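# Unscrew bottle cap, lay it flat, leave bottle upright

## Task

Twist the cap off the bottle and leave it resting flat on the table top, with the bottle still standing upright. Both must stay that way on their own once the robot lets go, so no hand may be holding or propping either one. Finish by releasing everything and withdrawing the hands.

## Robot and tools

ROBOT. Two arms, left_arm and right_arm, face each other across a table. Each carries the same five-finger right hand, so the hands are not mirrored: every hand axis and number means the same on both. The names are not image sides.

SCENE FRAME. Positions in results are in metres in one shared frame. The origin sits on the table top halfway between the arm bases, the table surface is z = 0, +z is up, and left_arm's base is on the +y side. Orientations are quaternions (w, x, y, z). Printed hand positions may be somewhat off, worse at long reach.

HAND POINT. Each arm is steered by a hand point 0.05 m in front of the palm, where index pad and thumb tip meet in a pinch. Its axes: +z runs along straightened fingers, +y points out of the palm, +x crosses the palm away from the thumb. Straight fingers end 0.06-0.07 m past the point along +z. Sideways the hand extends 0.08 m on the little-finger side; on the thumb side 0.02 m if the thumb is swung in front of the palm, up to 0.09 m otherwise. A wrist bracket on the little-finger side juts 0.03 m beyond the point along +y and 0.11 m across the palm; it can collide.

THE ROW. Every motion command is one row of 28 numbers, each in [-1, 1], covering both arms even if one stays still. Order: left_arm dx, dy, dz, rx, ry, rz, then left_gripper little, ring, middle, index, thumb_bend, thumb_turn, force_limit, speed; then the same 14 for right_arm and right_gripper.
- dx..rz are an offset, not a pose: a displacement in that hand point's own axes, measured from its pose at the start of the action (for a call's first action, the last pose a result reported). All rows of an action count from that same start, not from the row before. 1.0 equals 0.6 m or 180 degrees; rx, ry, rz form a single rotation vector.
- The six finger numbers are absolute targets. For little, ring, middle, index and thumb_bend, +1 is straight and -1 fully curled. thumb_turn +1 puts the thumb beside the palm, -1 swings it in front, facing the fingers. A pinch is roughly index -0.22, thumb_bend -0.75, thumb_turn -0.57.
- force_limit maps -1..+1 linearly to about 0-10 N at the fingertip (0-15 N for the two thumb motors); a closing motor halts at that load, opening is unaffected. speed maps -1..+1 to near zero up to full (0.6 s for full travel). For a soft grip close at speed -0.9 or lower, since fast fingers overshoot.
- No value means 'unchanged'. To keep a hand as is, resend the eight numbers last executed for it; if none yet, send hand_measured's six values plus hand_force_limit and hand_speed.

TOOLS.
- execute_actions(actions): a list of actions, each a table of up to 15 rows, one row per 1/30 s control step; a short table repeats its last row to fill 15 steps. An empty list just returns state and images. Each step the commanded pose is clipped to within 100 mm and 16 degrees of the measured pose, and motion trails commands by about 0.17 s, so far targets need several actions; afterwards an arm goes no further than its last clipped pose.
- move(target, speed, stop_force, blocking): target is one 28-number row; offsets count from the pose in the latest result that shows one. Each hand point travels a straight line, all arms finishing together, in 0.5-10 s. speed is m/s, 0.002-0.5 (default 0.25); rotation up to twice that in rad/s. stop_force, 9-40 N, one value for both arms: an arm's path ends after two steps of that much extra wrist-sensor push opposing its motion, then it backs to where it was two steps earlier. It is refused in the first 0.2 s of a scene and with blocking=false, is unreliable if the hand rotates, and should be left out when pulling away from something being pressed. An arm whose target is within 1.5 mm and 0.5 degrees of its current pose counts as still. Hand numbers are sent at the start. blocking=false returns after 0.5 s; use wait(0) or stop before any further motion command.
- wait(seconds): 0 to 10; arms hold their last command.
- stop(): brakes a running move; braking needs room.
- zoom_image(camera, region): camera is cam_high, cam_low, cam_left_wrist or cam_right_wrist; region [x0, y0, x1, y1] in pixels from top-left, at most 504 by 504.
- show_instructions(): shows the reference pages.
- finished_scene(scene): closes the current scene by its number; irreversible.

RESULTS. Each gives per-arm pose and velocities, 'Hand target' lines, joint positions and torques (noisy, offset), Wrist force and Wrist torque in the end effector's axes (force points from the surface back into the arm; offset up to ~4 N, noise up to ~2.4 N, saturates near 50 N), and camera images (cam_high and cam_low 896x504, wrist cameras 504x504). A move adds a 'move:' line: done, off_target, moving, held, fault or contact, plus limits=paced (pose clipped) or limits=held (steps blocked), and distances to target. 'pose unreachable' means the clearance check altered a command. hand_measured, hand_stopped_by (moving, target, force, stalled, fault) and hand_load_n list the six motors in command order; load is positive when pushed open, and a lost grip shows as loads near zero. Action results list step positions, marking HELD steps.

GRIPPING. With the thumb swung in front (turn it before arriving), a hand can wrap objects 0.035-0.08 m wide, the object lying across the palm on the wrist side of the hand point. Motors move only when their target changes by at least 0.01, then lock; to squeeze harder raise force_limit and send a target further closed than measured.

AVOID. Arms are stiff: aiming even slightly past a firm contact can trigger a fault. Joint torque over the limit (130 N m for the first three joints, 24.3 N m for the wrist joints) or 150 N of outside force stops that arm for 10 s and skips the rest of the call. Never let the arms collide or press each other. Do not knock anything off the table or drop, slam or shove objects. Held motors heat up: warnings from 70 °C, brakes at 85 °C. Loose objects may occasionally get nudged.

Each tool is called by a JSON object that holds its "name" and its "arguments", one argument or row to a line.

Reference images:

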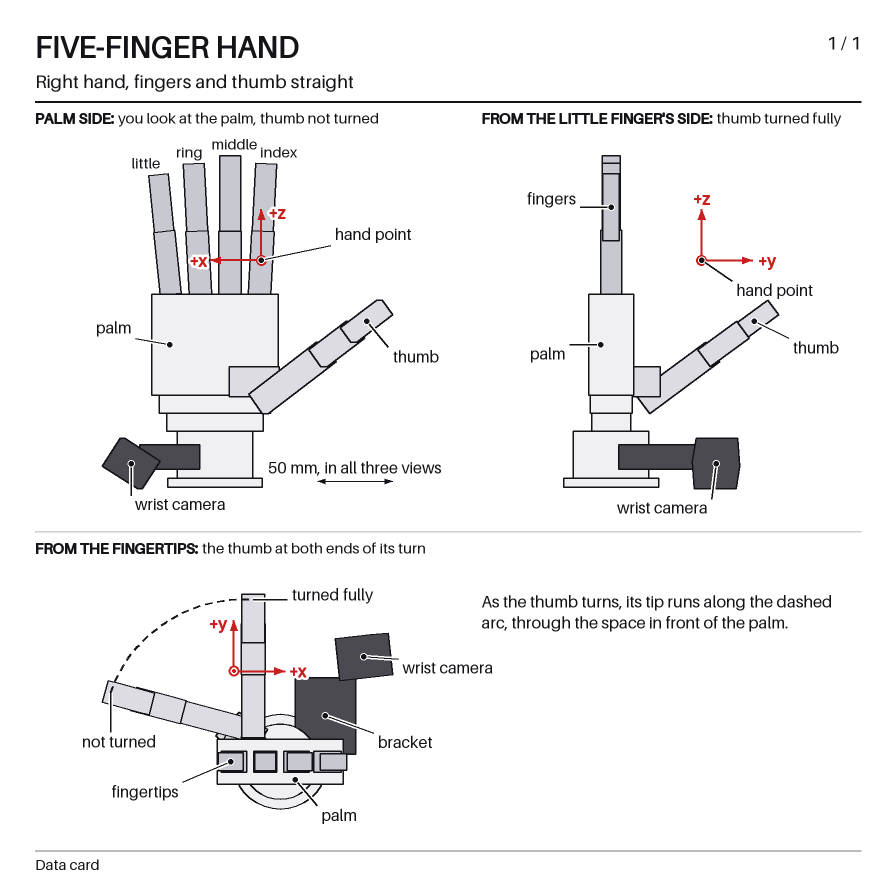

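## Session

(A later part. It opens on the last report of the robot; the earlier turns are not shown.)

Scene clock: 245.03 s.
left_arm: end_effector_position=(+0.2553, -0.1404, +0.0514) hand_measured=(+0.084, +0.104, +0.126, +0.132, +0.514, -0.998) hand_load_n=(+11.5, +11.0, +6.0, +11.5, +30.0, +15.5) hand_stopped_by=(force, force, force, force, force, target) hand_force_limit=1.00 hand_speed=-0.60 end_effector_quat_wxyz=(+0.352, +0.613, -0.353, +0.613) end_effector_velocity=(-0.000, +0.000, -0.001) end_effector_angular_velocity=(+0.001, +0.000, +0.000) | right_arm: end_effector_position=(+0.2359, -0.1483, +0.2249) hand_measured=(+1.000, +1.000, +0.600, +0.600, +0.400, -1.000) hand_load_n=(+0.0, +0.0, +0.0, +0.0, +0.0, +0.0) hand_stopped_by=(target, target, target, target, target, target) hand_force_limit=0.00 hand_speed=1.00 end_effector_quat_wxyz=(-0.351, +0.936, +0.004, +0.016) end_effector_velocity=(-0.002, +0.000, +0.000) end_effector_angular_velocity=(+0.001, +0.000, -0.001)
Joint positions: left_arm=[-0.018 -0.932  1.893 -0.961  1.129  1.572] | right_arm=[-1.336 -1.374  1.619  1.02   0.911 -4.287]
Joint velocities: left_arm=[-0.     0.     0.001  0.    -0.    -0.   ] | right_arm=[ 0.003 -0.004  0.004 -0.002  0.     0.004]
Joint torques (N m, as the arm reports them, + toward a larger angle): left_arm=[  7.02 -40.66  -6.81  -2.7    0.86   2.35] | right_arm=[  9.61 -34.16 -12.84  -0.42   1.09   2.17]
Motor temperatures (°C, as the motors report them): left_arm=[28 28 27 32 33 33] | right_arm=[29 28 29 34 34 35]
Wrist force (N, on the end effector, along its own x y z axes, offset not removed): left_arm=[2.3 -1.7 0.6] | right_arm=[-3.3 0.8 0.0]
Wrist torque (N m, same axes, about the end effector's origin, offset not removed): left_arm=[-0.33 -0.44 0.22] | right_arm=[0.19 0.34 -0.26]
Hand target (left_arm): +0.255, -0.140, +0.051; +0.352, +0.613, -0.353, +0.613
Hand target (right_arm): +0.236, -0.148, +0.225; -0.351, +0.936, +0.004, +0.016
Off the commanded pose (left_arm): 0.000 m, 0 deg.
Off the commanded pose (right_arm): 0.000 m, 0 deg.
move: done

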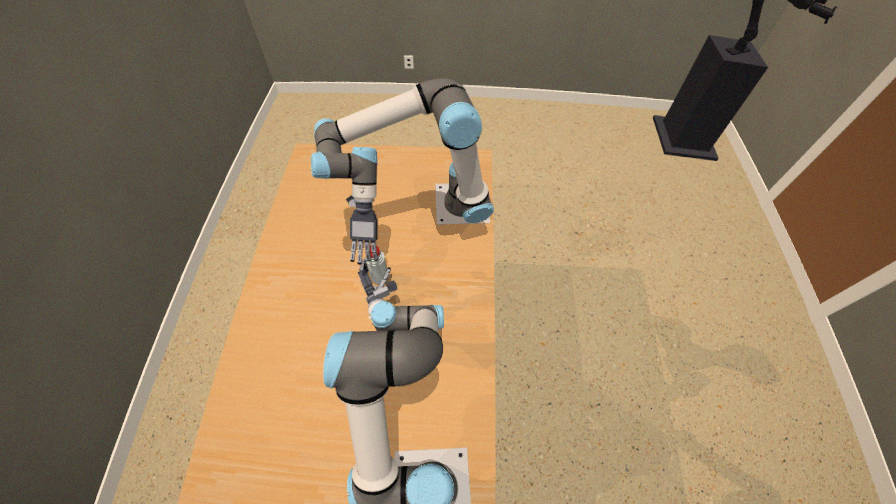

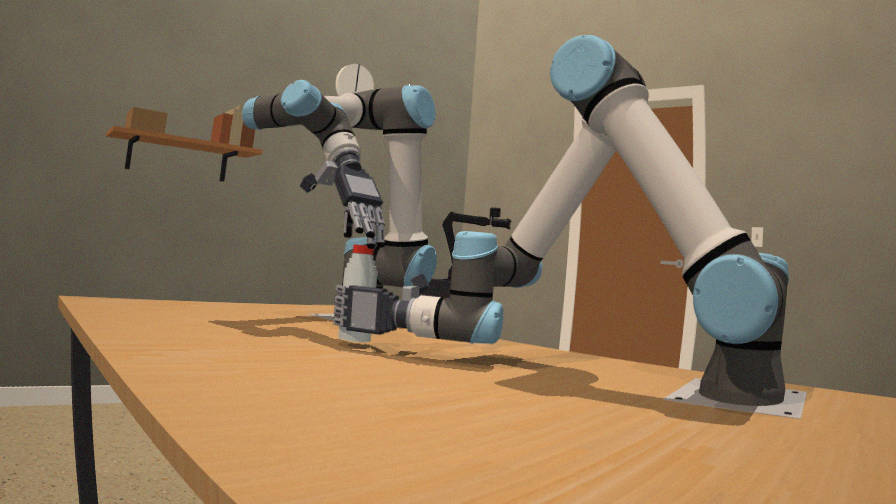

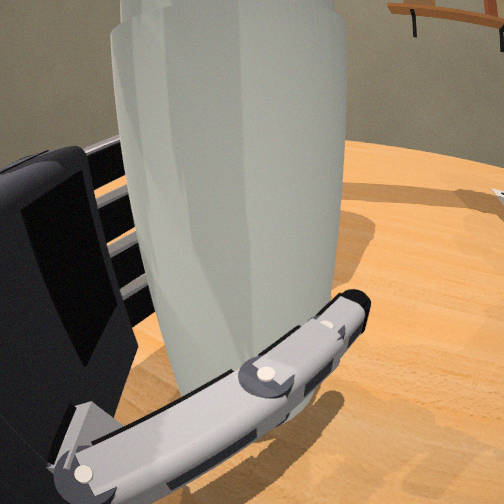

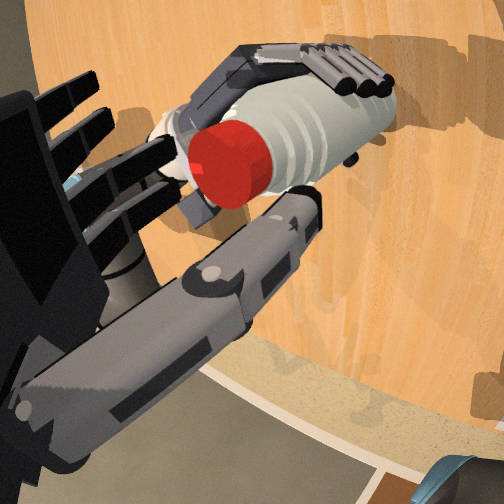

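{"name": "move", "arguments": {
  "target": [0,0,0,0,0,0, -0.95,-0.95,-0.95,-0.95,-1,-1,1,-0.6, 0,-0.015,0.013,0,0,0, 1,1,0.6,0.6,0.4,-1,0,1],
  "speed": 0.05
}}

{"name": "move", "arguments": {
  "target": [0,0,0,0,0,0, -0.95,-0.95,-0.95,-0.95,-1,-1,1,-0.6, 0,0.022,0.025,0,0,0, 1,1,0.6,0.6,0.4,-1,0,1],
  "speed": 0.03
}}

{"name": "zoom_image", "arguments": {
  "camera": "cam_low",
  "region": [280,140,440,300]
}}

Scene clock: 252.10 s.
left_arm: end_effector_position=(+0.2553, -0.1404, +0.0514) hand_measured=(+0.084, +0.104, +0.126, +0.132, +0.514, -0.998) hand_load_n=(+11.5, +11.0, +6.0, +11.5, +30.0, +15.5) hand_stopped_by=(force, force, force, force, force, target) hand_force_limit=1.00 hand_speed=-0.60 end_effector_quat_wxyz=(+0.352, +0.613, -0.353, +0.613) end_effector_velocity=(-0.000, -0.000, +0.000) end_effector_angular_velocity=(-0.001, -0.000, -0.000) | right_arm: end_effector_position=(+0.2360, -0.1366, +0.2249) hand_measured=(+1.000, +1.000, +0.600, +0.600, +0.400, -1.000) hand_load_n=(+0.0, +0.0, +0.0, +0.0, +0.0, +0.0) hand_stopped_by=(target, target, target, target, target, target) hand_force_limit=0.00 hand_speed=1.00 end_effector_quat_wxyz=(-0.351, +0.936, +0.004, +0.016) end_effector_velocity=(+0.000, +0.003, -0.000) end_effector_angular_velocity=(-0.000, -0.001, +0.000)
Joint positions: left_arm=[-0.018 -0.932  1.893 -0.961  1.129  1.572] | right_arm=[-1.306 -1.358  1.595  1.008  0.92  -4.252]
Joint velocities: left_arm=[-0.     0.    -0.001 -0.001  0.     0.   ] | right_arm=[ 0.007  0.004 -0.006 -0.003  0.003  0.007]
Joint torques (N m, as the arm reports them, + toward a larger angle): left_arm=[  4.97 -49.91  -6.61  -2.94   0.77   2.14] | right_arm=[  9.26 -19.69 -25.94  -0.54   1.5    2.32]
Motor temperatures (°C, as the motors report them): left_arm=[28 28 27 32 33 33] | right_arm=[29 28 29 34 34 35]
Wrist force (N, on the end effector, along its own x y z axes, offset not removed): left_arm=[-1.0 -1.9 -1.9] | right_arm=[0.4 1.5 -2.3]
Wrist torque (N m, same axes, about the end effector's origin, offset not removed): left_arm=[-0.11 0.05 0.26] | right_arm=[0.26 0.02 0.05]
Hand target (left_arm): +0.255, -0.140, +0.051; +0.352, +0.613, -0.353, +0.613
Hand target (right_arm): +0.236, -0.136, +0.225; -0.351, +0.936, +0.004, +0.016
Off the commanded pose (left_arm): 0.000 m, 0 deg.
Off the commanded pose (right_arm): 0.000 m, 0 deg.
move: done

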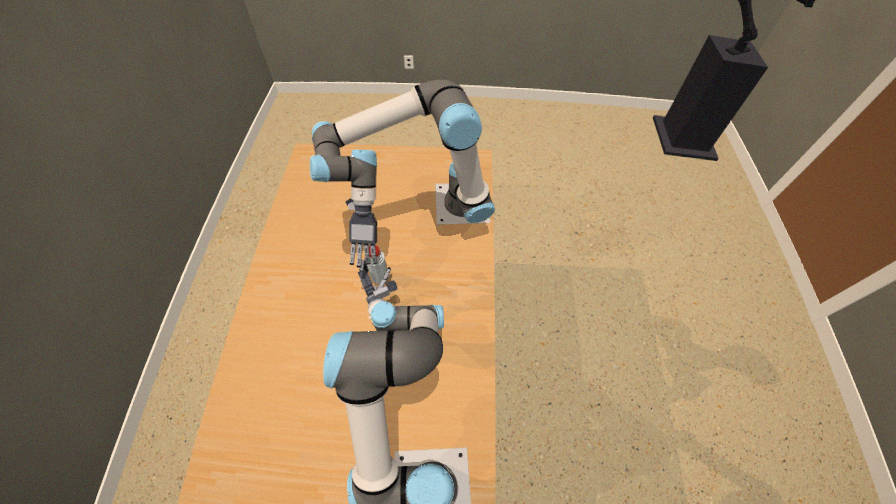

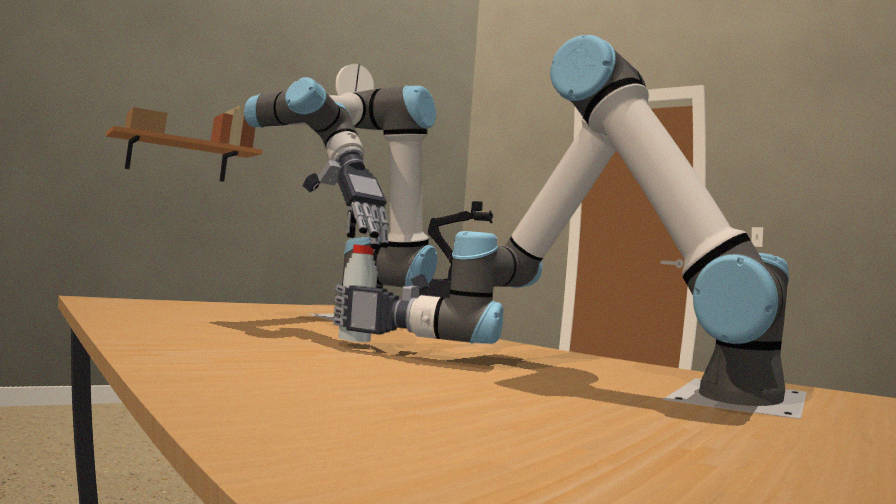

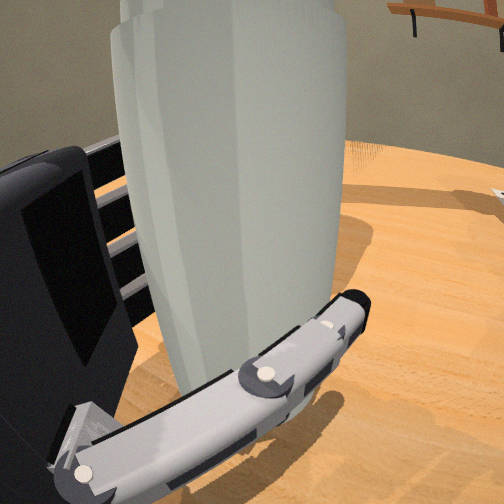

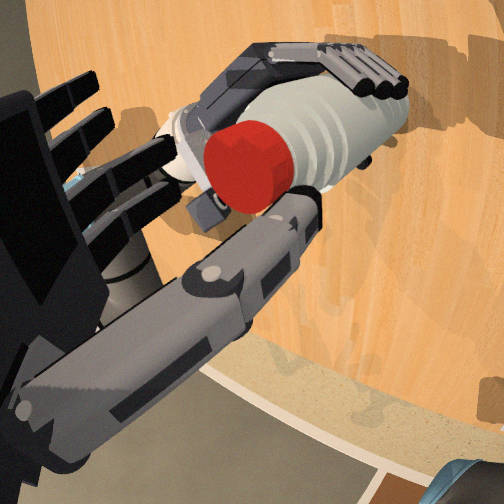

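Scene clock: 253.10 s.
left_arm: end_effector_position=(+0.2553, -0.1404, +0.0514) hand_measured=(+0.084, +0.104, +0.126, +0.132, +0.514, -0.998) hand_load_n=(+11.5, +11.0, +6.0, +11.5, +30.0, +15.5) hand_stopped_by=(force, force, force, force, force, target) hand_force_limit=1.00 hand_speed=-0.60 end_effector_quat_wxyz=(+0.352, +0.613, -0.353, +0.613) end_effector_velocity=(-0.000, -0.001, +0.001) end_effector_angular_velocity=(-0.002, -0.000, -0.000) | right_arm: end_effector_position=(+0.2365, -0.1367, +0.2052) hand_measured=(+1.000, +1.000, +0.600, +0.600, +0.400, -1.000) hand_load_n=(+0.0, +0.0, +0.0, +0.0, +0.0, +0.0) hand_stopped_by=(target, target, target, target, target, target) hand_force_limit=0.00 hand_speed=1.00 end_effector_quat_wxyz=(-0.351, +0.936, +0.004, +0.016) end_effector_velocity=(+0.001, -0.000, -0.002) end_effector_angular_velocity=(-0.001, -0.002, -0.001)
Joint positions: left_arm=[-0.018 -0.932  1.893 -0.961  1.129  1.572] | right_arm=[-1.307 -1.345  1.631  0.959  0.92  -4.253]
Joint velocities: left_arm=[-0.    -0.001 -0.001 -0.     0.    -0.   ] | right_arm=[-0.     0.001  0.003 -0.006  0.001  0.   ]
Joint torques (N m, as the arm reports them, + toward a larger angle): left_arm=[  5.62 -48.16  -6.23  -2.66   0.95   2.32] | right_arm=[ -5.66 -18.65 -12.02  -0.61  -2.79  -2.56]
Motor temperatures (°C, as the motors report them): left_arm=[28 28 27 32 33 33] | right_arm=[29 28 29 34 34 35]
Wrist force (N, on the end effector, along its own x y z axes, offset not removed): left_arm=[-1.2 2.8 -0.7] | right_arm=[-1.8 1.2 -1.3]
Wrist torque (N m, same axes, about the end effector's origin, offset not removed): left_arm=[0.66 0.22 0.35] | right_arm=[0.24 0.33 -0.13]
Hand target (left_arm): +0.255, -0.140, +0.051; +0.352, +0.613, -0.353, +0.613
Hand target (right_arm): +0.237, -0.137, +0.205; -0.351, +0.936, +0.004, +0.016
Off the commanded pose (left_arm): 0.000 m, 0 deg.
Off the commanded pose (right_arm): 0.000 m, 0 deg.
move: done

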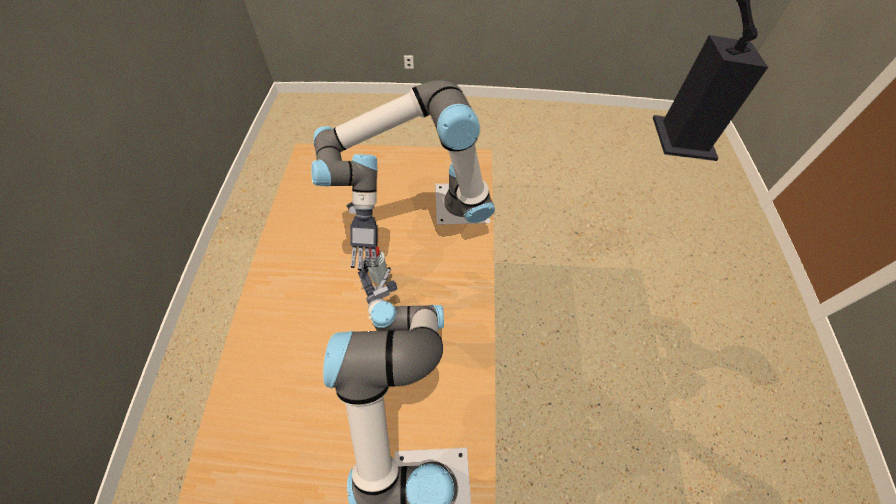

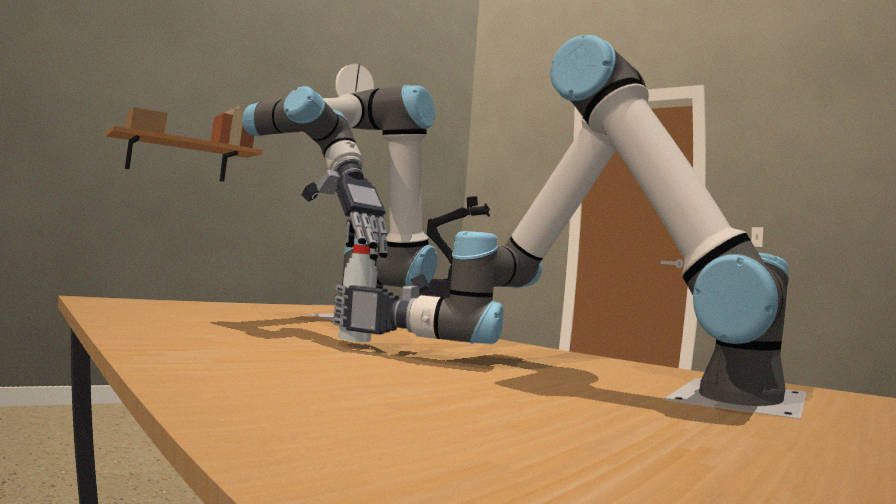

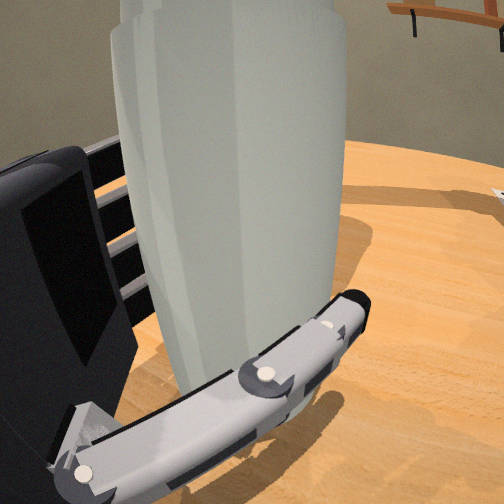

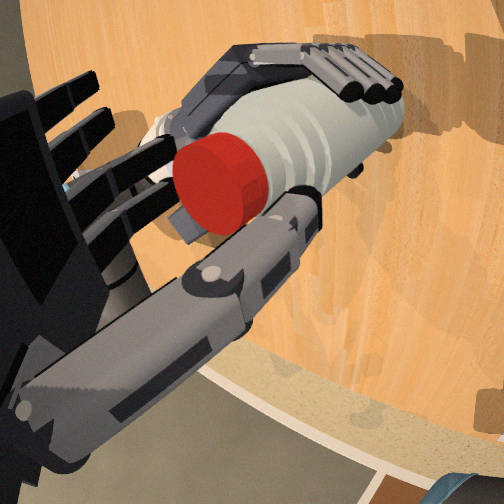

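Region (280, 140, 440, 300) of cam_low's 896x504 image, scaled by 3.150, with more detail than that image has.

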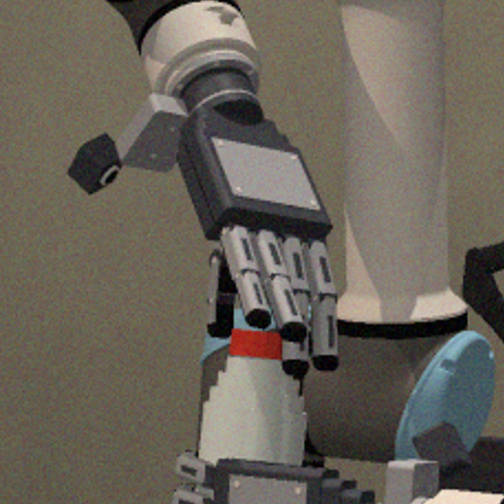

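{"name": "move", "arguments": {
  "target": [0,0,0,0,0,0, -0.95,-0.95,-0.95,-0.95,-1,-1,1,-0.6, 0,0.030,-0.010,0,0,0, 1,1,0.85,0.85,0.4,-1,0,1],
  "speed": 0.03
}}

{"name": "zoom_image", "arguments": {
  "camera": "cam_low",
  "region": [280,140,440,300]
}}

Scene clock: 262.17 s.
left_arm: end_effector_position=(+0.2553, -0.1404, +0.0514) hand_measured=(+0.084, +0.104, +0.126, +0.132, +0.514, -0.998) hand_load_n=(+11.5, +11.0, +6.0, +11.5, +30.0, +15.5) hand_stopped_by=(force, force, force, force, force, target) hand_force_limit=1.00 hand_speed=-0.60 end_effector_quat_wxyz=(+0.352, +0.613, -0.353, +0.613) end_effector_velocity=(+0.000, -0.000, +0.000) end_effector_angular_velocity=(-0.001, -0.000, +0.000) | right_arm: end_effector_position=(+0.2367, -0.1540, +0.1980) hand_measured=(+1.000, +1.000, +0.850, +0.850, +0.400, -1.000) hand_load_n=(+0.0, +0.0, +0.0, +0.0, +0.0, +0.0) hand_stopped_by=(target, target, target, target, target, target) hand_force_limit=0.00 hand_speed=1.00 end_effector_quat_wxyz=(-0.351, +0.936, +0.004, +0.016) end_effector_velocity=(+0.000, -0.002, -0.001) end_effector_angular_velocity=(+0.001, -0.001, -0.000)
Joint positions: left_arm=[-0.018 -0.932  1.893 -0.961  1.129  1.572] | right_arm=[-1.351 -1.362  1.679  0.96   0.906 -4.306]
Joint velocities: left_arm=[ 0.     0.001 -0.    -0.001 -0.     0.   ] | right_arm=[-0.006 -0.002  0.005  0.001 -0.002 -0.007]
Joint torques (N m, as the arm reports them, + toward a larger angle): left_arm=[  5.16 -48.66  -6.7   -2.58   0.81   2.26] | right_arm=[ -6.67 -37.01 -14.51   4.39  -2.95  -2.41]
Motor temperatures (°C, as the motors report them): left_arm=[28 28 27 32 33 33] | right_arm=[29 28 29 34 34 35]
Wrist force (N, on the end effector, along its own x y z axes, offset not removed): left_arm=[1.6 -0.1 4.4] | right_arm=[-2.6 0.8 -1.1]
Wrist torque (N m, same axes, about the end effector's origin, offset not removed): left_arm=[-0.47 -0.50 0.13] | right_arm=[0.05 0.43 -0.10]
Hand target (left_arm): +0.255, -0.140, +0.051; +0.352, +0.613, -0.353, +0.613
Hand target (right_arm): +0.237, -0.154, +0.198; -0.351, +0.936, +0.004, +0.016
Off the commanded pose (left_arm): 0.000 m, 0 deg.
Off the commanded pose (right_arm): 0.000 m, 0 deg.
move: done

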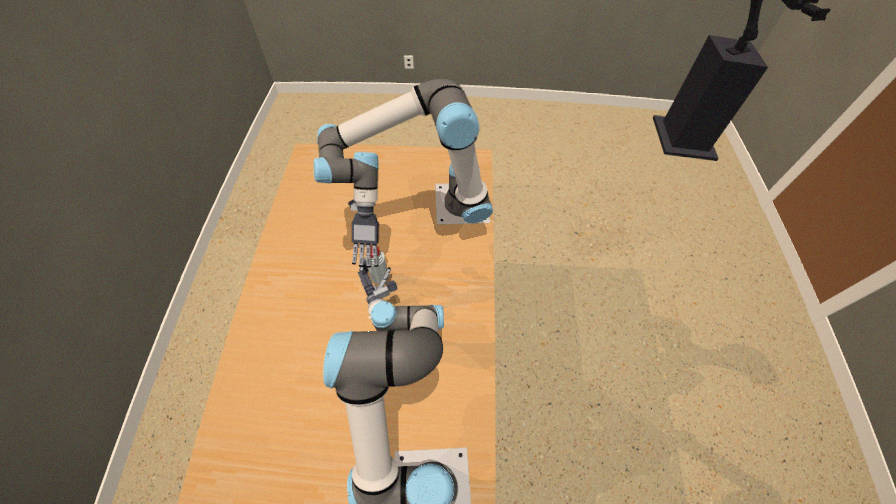

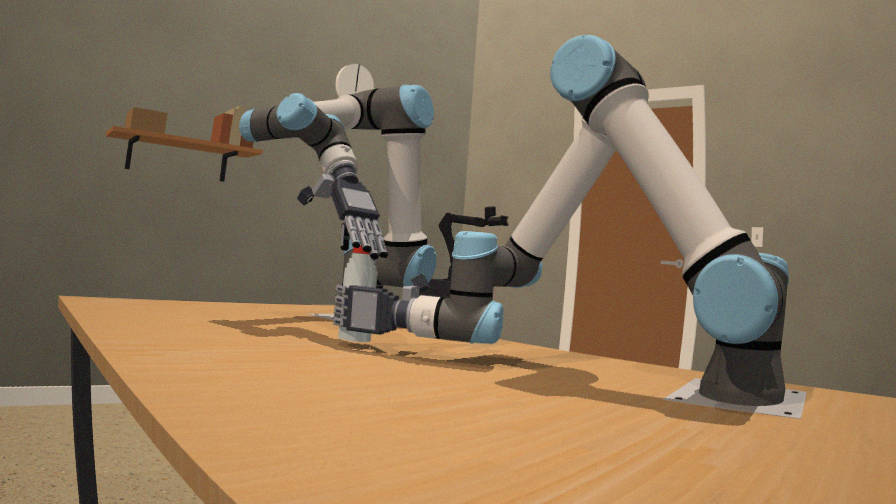

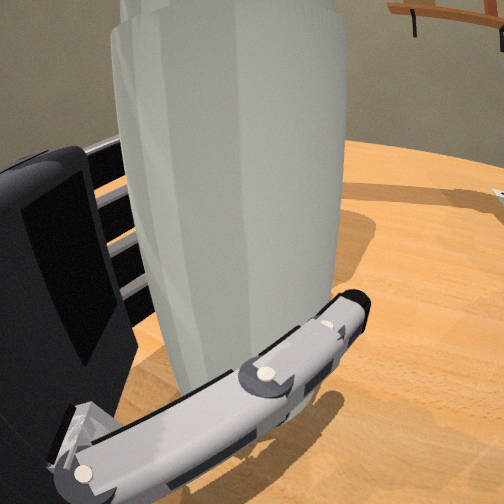

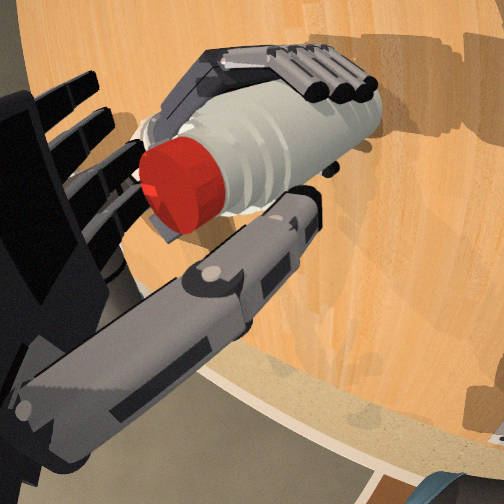

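Region (280, 140, 440, 300) of cam_low's 896x504 image, scaled by 3.150, with more detail than that image has.

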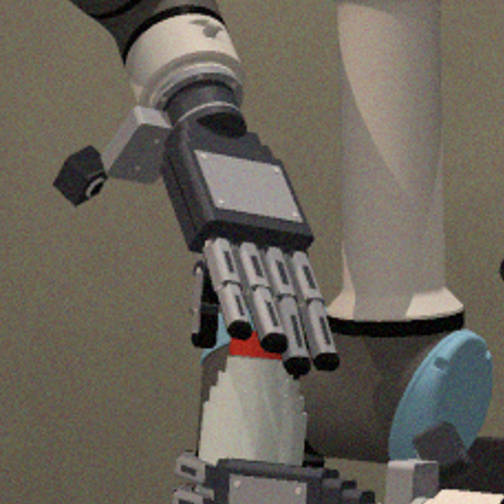

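{"name": "move", "arguments": {
  "target": [0,0,0,0,0,0, -0.95,-0.95,-0.95,-0.95,-1,-1,1,-0.6, 0,0,0,0,0,0, 1,1,0,0,-1,-1,0.2,-0.7]
}}

{"name": "zoom_image", "arguments": {
  "camera": "cam_low",
  "region": [280,140,440,300]
}}

Scene clock: 271.20 s.
left_arm: end_effector_position=(+0.2553, -0.1404, +0.0514) hand_measured=(+0.084, +0.104, +0.126, +0.132, +0.514, -0.998) hand_load_n=(+15.0, +13.0, +6.5, +10.5, +29.5, +14.0) hand_stopped_by=(force, force, force, force, force, target) hand_force_limit=1.00 hand_speed=-0.60 end_effector_quat_wxyz=(+0.352, +0.613, -0.353, +0.613) end_effector_velocity=(-0.000, -0.000, +0.001) end_effector_angular_velocity=(-0.002, -0.000, -0.000) | right_arm: end_effector_position=(+0.2367, -0.1540, +0.1980) hand_measured=(+1.000, +1.000, +0.570, +0.504, -1.000, -1.000) hand_load_n=(+0.0, +0.0, +3.0, +8.5, +0.0, +0.0) hand_stopped_by=(target, target, force, force, target, target) hand_force_limit=0.20 hand_speed=-0.70 end_effector_quat_wxyz=(-0.351, +0.936, +0.004, +0.016) end_effector_velocity=(-0.000, +0.000, +0.000) end_effector_angular_velocity=(+0.001, -0.000, +0.000)
Joint positions: left_arm=[-0.018 -0.932  1.893 -0.961  1.129  1.572] | right_arm=[-1.351 -1.362  1.679  0.96   0.906 -4.306]
Joint velocities: left_arm=[-0.    -0.002  0.001  0.    -0.     0.   ] | right_arm=[ 0.    -0.    -0.    -0.001 -0.001  0.   ]
Joint torques (N m, as the arm reports them, + toward a larger angle): left_arm=[  5.06 -49.63  -6.65  -2.73  -1.44  -2.81] | right_arm=[-10.34 -15.03  -8.63  -0.87   4.89  -2.9 ]
Motor temperatures (°C, as the motors report them): left_arm=[28 28 27 32 33 33] | right_arm=[29 28 29 34 34 35]
Wrist force (N, on the end effector, along its own x y z axes, offset not removed): left_arm=[-14.4 0.1 8.5] | right_arm=[-4.7 -13.4 -1.4]
Wrist torque (N m, same axes, about the end effector's origin, offset not removed): left_arm=[-0.31 -0.27 0.07] | right_arm=[0.76 0.10 -0.28]
Hand target (left_arm): +0.255, -0.140, +0.051; +0.352, +0.613, -0.353, +0.613
Hand target (right_arm): +0.237, -0.154, +0.198; -0.351, +0.936, +0.004, +0.016
Off the commanded pose (left_arm): 0.000 m, 0 deg.
Off the commanded pose (right_arm): 0.000 m, 0 deg.
move: done

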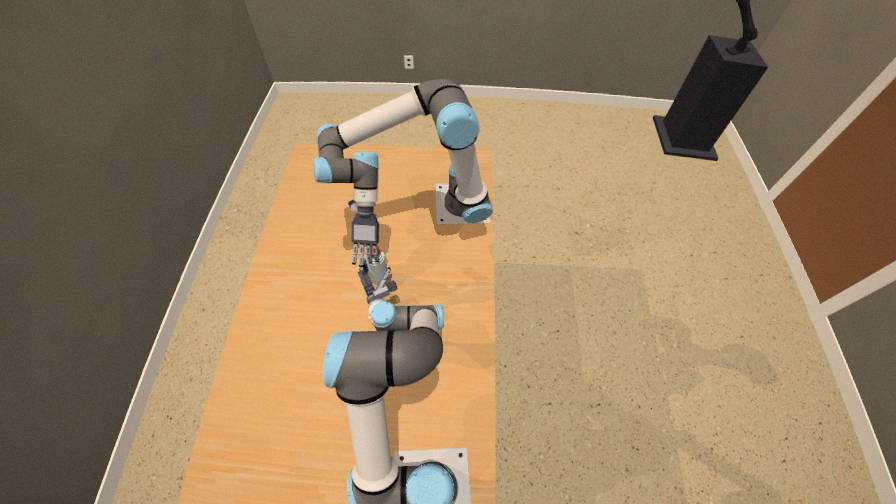

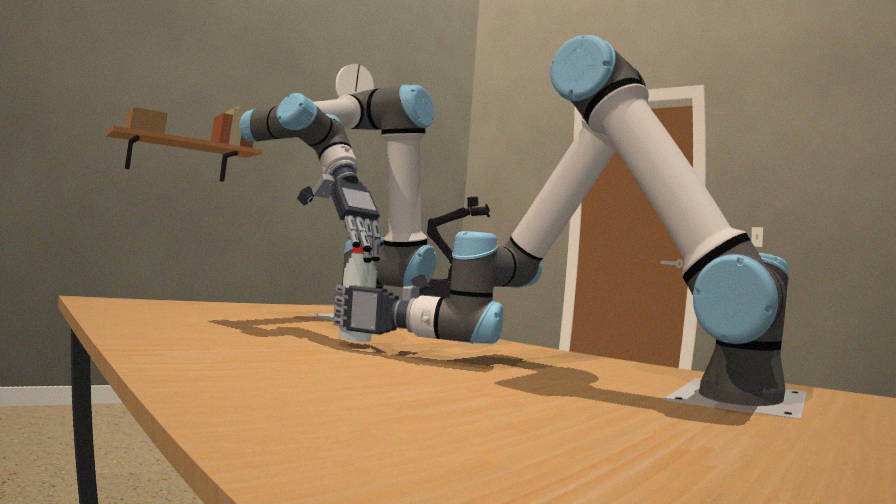

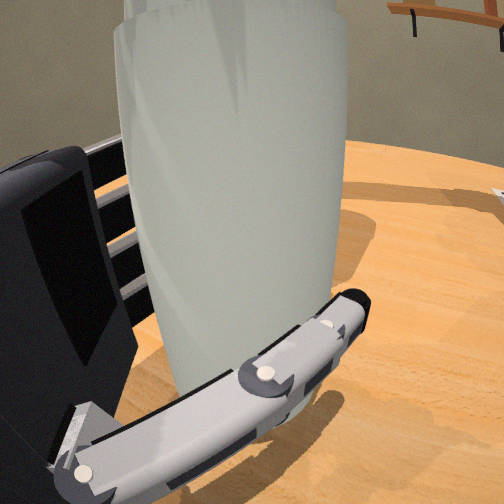

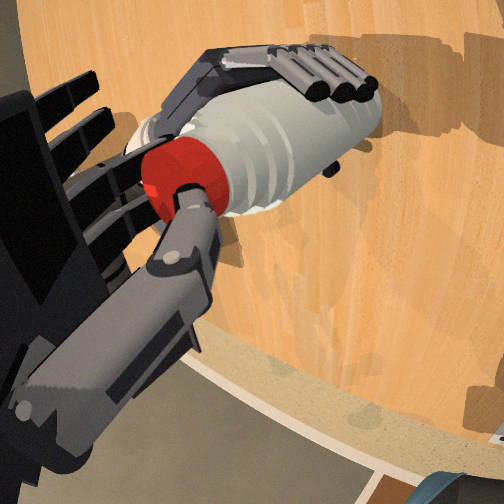

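Region (280, 140, 440, 300) of cam_low's 896x504 image, scaled by 3.150, with more detail than that image has.

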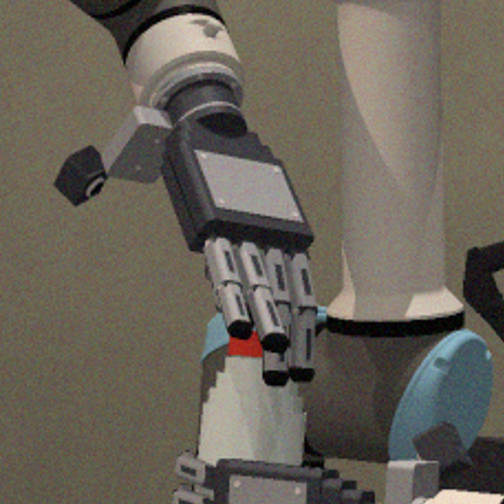

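{"name": "move", "arguments": {
  "target": [0,0,0,0,0,0, -0.95,-0.95,-0.95,-0.95,-1,-1,1,-0.6, 0,-0.044,-0.05,0.105,0,0, 1,1,0.7,0.7,0.5,-1,0.2,1],
  "speed": 0.08
}}

Scene clock: 283.00 s.
left_arm: end_effector_position=(+0.2553, -0.1404, +0.0514) hand_measured=(+0.084, +0.104, +0.126, +0.132, +0.514, -0.998) hand_load_n=(+11.5, +11.0, +6.0, +11.0, +29.5, +16.0) hand_stopped_by=(force, force, force, force, force, target) hand_force_limit=1.00 hand_speed=-0.60 end_effector_quat_wxyz=(+0.352, +0.613, -0.353, +0.613) end_effector_velocity=(+0.000, -0.001, +0.002) end_effector_angular_velocity=(-0.003, -0.000, -0.000) | right_arm: end_effector_position=(+0.2354, -0.1538, +0.2377) hand_measured=(+1.000, +1.000, +0.700, +0.700, +0.500, -1.000) hand_load_n=(+0.0, +0.0, +0.0, +0.0, +0.0, +0.0) hand_stopped_by=(target, target, target, target, target, target) hand_force_limit=0.20 hand_speed=1.00 end_effector_quat_wxyz=(-0.499, +0.866, +0.006, +0.015) end_effector_velocity=(+0.000, -0.000, +0.001) end_effector_angular_velocity=(+0.012, +0.000, +0.001)
Joint positions: left_arm=[-0.018 -0.932  1.893 -0.961  1.129  1.572] | right_arm=[-1.541 -1.436  1.81   0.952  0.544 -4.465]
Joint velocities: left_arm=[-0.    -0.001 -0.003  0.    -0.     0.   ] | right_arm=[-0.007 -0.     0.004  0.002 -0.014 -0.009]
Joint torques (N m, as the arm reports them, + toward a larger angle): left_arm=[  5.26 -49.55  -6.96  -2.8   -1.16   2.39] | right_arm=[ -6.22 -31.66  -9.75   4.71  -3.33  -2.46]
Motor temperatures (°C, as the motors report them): left_arm=[28 28 27 32 33 33] | right_arm=[29 28 29 34 34 35]
Wrist force (N, on the end effector, along its own x y z axes, offset not removed): left_arm=[-0.3 -0.4 -1.0] | right_arm=[-1.1 -0.4 -0.1]
Wrist torque (N m, same axes, about the end effector's origin, offset not removed): left_arm=[0.24 0.07 0.17] | right_arm=[0.01 0.09 -0.13]
Hand target (left_arm): +0.255, -0.140, +0.051; +0.352, +0.613, -0.353, +0.613
Hand target (right_arm): +0.235, -0.154, +0.238; -0.500, +0.866, +0.006, +0.015
Off the commanded pose (left_arm): 0.000 m, 0 deg.
Off the commanded pose (right_arm): 0.000 m, 0 deg.
move: done

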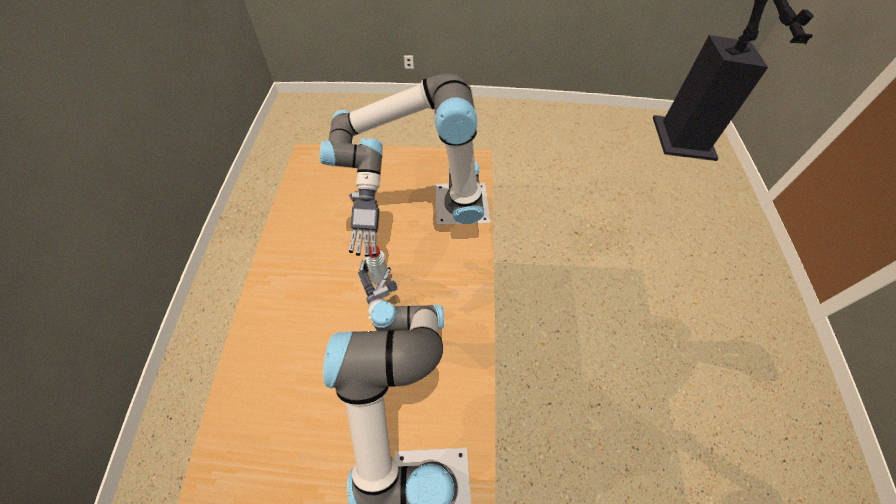

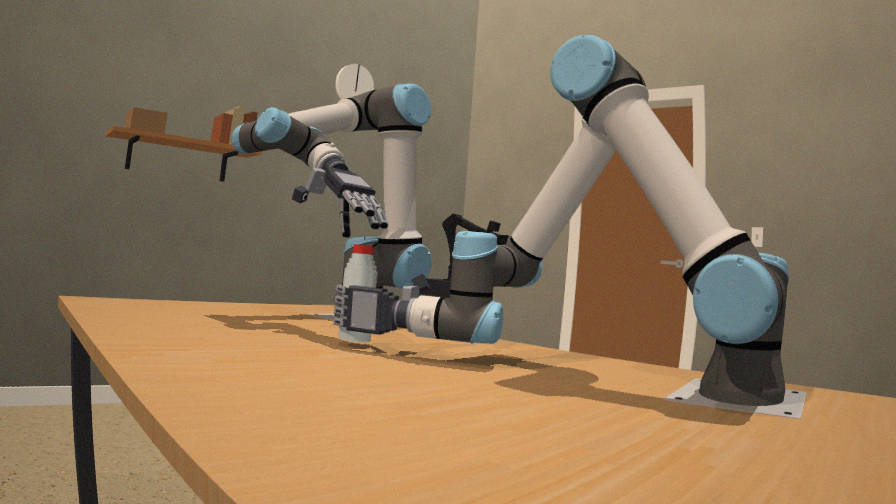

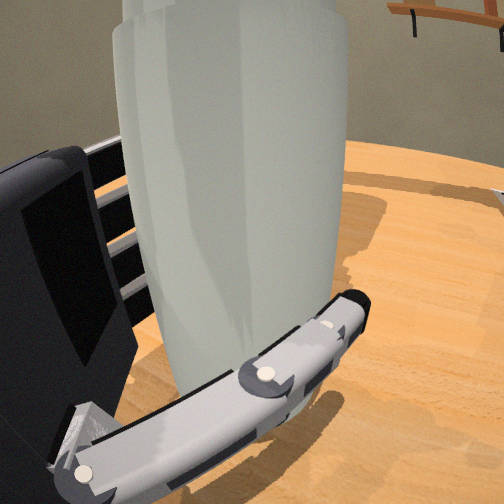

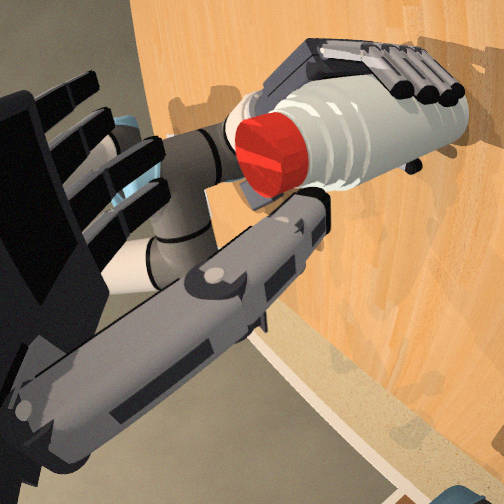

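{"name": "move", "arguments": {
  "target": [0,0,0,0,0,0, -0.95,-0.95,-0.95,-0.95,-1,-1,1,-0.6, 0.003,0.045,0.032,0,0,0, 1,1,0.7,0.7,0.5,-1,0.2,1],
  "speed": 0.04
}}

{"name": "zoom_image", "arguments": {
  "camera": "cam_low",
  "region": [280,140,440,300]
}}

Scene clock: 292.10 s.
left_arm: end_effector_position=(+0.2553, -0.1404, +0.0514) hand_measured=(+0.084, +0.104, +0.126, +0.132, +0.514, -0.998) hand_load_n=(+11.5, +11.0, +6.0, +11.0, +29.5, +16.0) hand_stopped_by=(force, force, force, force, force, target) hand_force_limit=1.00 hand_speed=-0.60 end_effector_quat_wxyz=(+0.352, +0.613, -0.353, +0.613) end_effector_velocity=(-0.000, +0.001, -0.002) end_effector_angular_velocity=(+0.004, +0.000, +0.000) | right_arm: end_effector_position=(+0.2382, -0.1508, +0.2051) hand_measured=(+1.000, +1.000, +0.700, +0.700, +0.500, -1.000) hand_load_n=(+0.0, +0.0, +0.0, +0.0, +0.0, +0.0) hand_stopped_by=(target, target, target, target, target, target) hand_force_limit=0.20 hand_speed=1.00 end_effector_quat_wxyz=(-0.499, +0.866, +0.006, +0.015) end_effector_velocity=(+0.000, +0.000, -0.003) end_effector_angular_velocity=(-0.000, -0.000, +0.000)
Joint positions: left_arm=[-0.018 -0.932  1.893 -0.961  1.129  1.572] | right_arm=[-1.533 -1.396  1.85   0.859  0.546 -4.45 ]
Joint velocities: left_arm=[ 0.     0.     0.001  0.003 -0.     0.   ] | right_arm=[ 0.001  0.003  0.003 -0.008  0.     0.002]
Joint torques (N m, as the arm reports them, + toward a larger angle): left_arm=[  5.09 -49.03  -9.92  -2.79  -1.44   2.68] | right_arm=[  8.09 -16.06 -10.85  -0.43   0.86   1.95]
Motor temperatures (°C, as the motors report them): left_arm=[28 28 27 32 33 33] | right_arm=[29 28 29 34 34 35]
Wrist force (N, on the end effector, along its own x y z axes, offset not removed): left_arm=[-0.8 1.2 3.0] | right_arm=[0.9 -0.1 -3.0]
Wrist torque (N m, same axes, about the end effector's origin, offset not removed): left_arm=[0.07 0.21 0.08] | right_arm=[0.15 -0.03 0.02]
Hand target (left_arm): +0.255, -0.140, +0.051; +0.352, +0.613, -0.353, +0.613
Hand target (right_arm): +0.238, -0.151, +0.205; -0.499, +0.866, +0.006, +0.015
Off the commanded pose (left_arm): 0.000 m, 0 deg.
Off the commanded pose (right_arm): 0.000 m, 0 deg.
move: done

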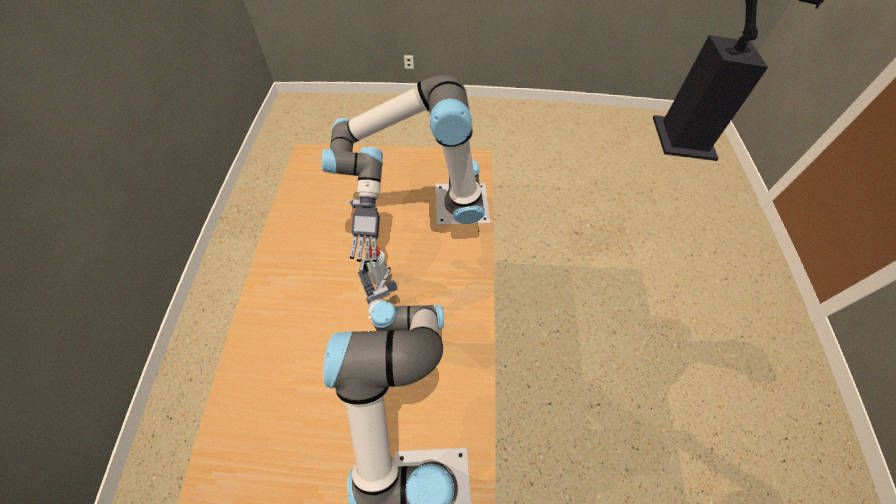

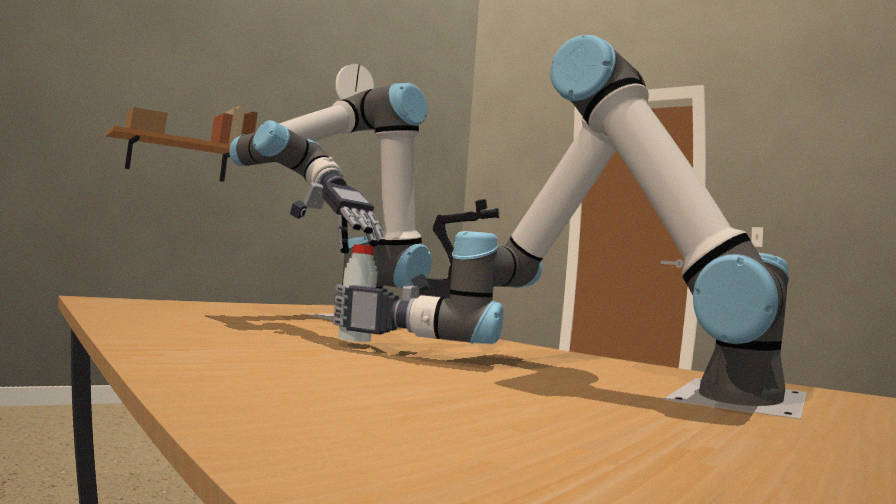

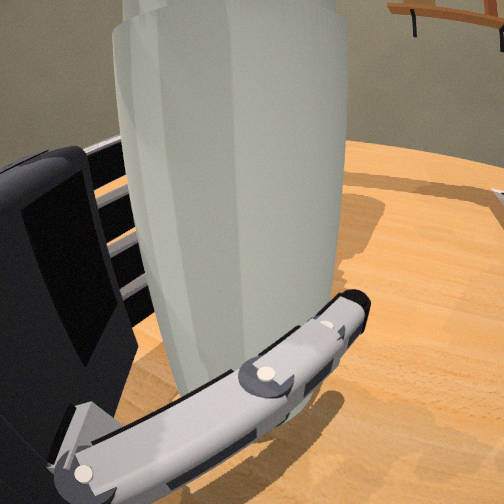

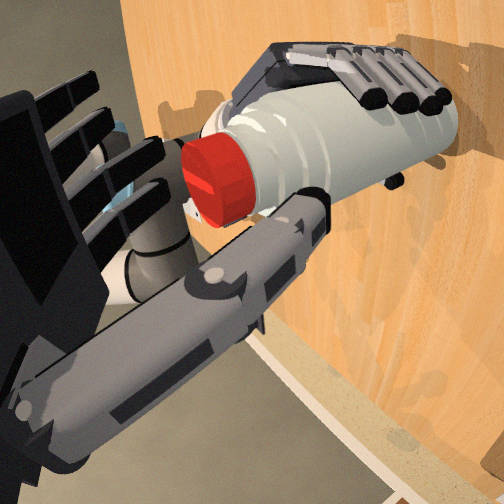

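Region (280, 140, 440, 300) of cam_low's 896x504 image, scaled by 3.150, with more detail than that image has.

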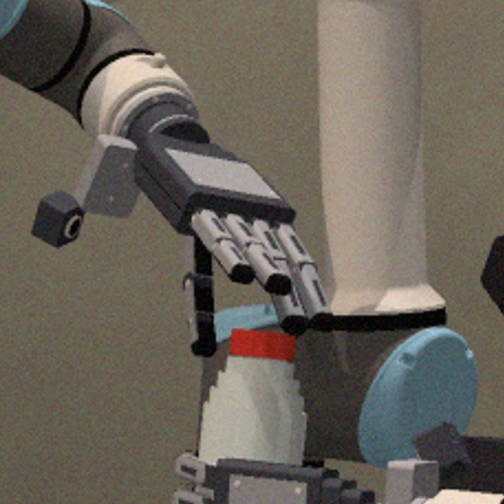

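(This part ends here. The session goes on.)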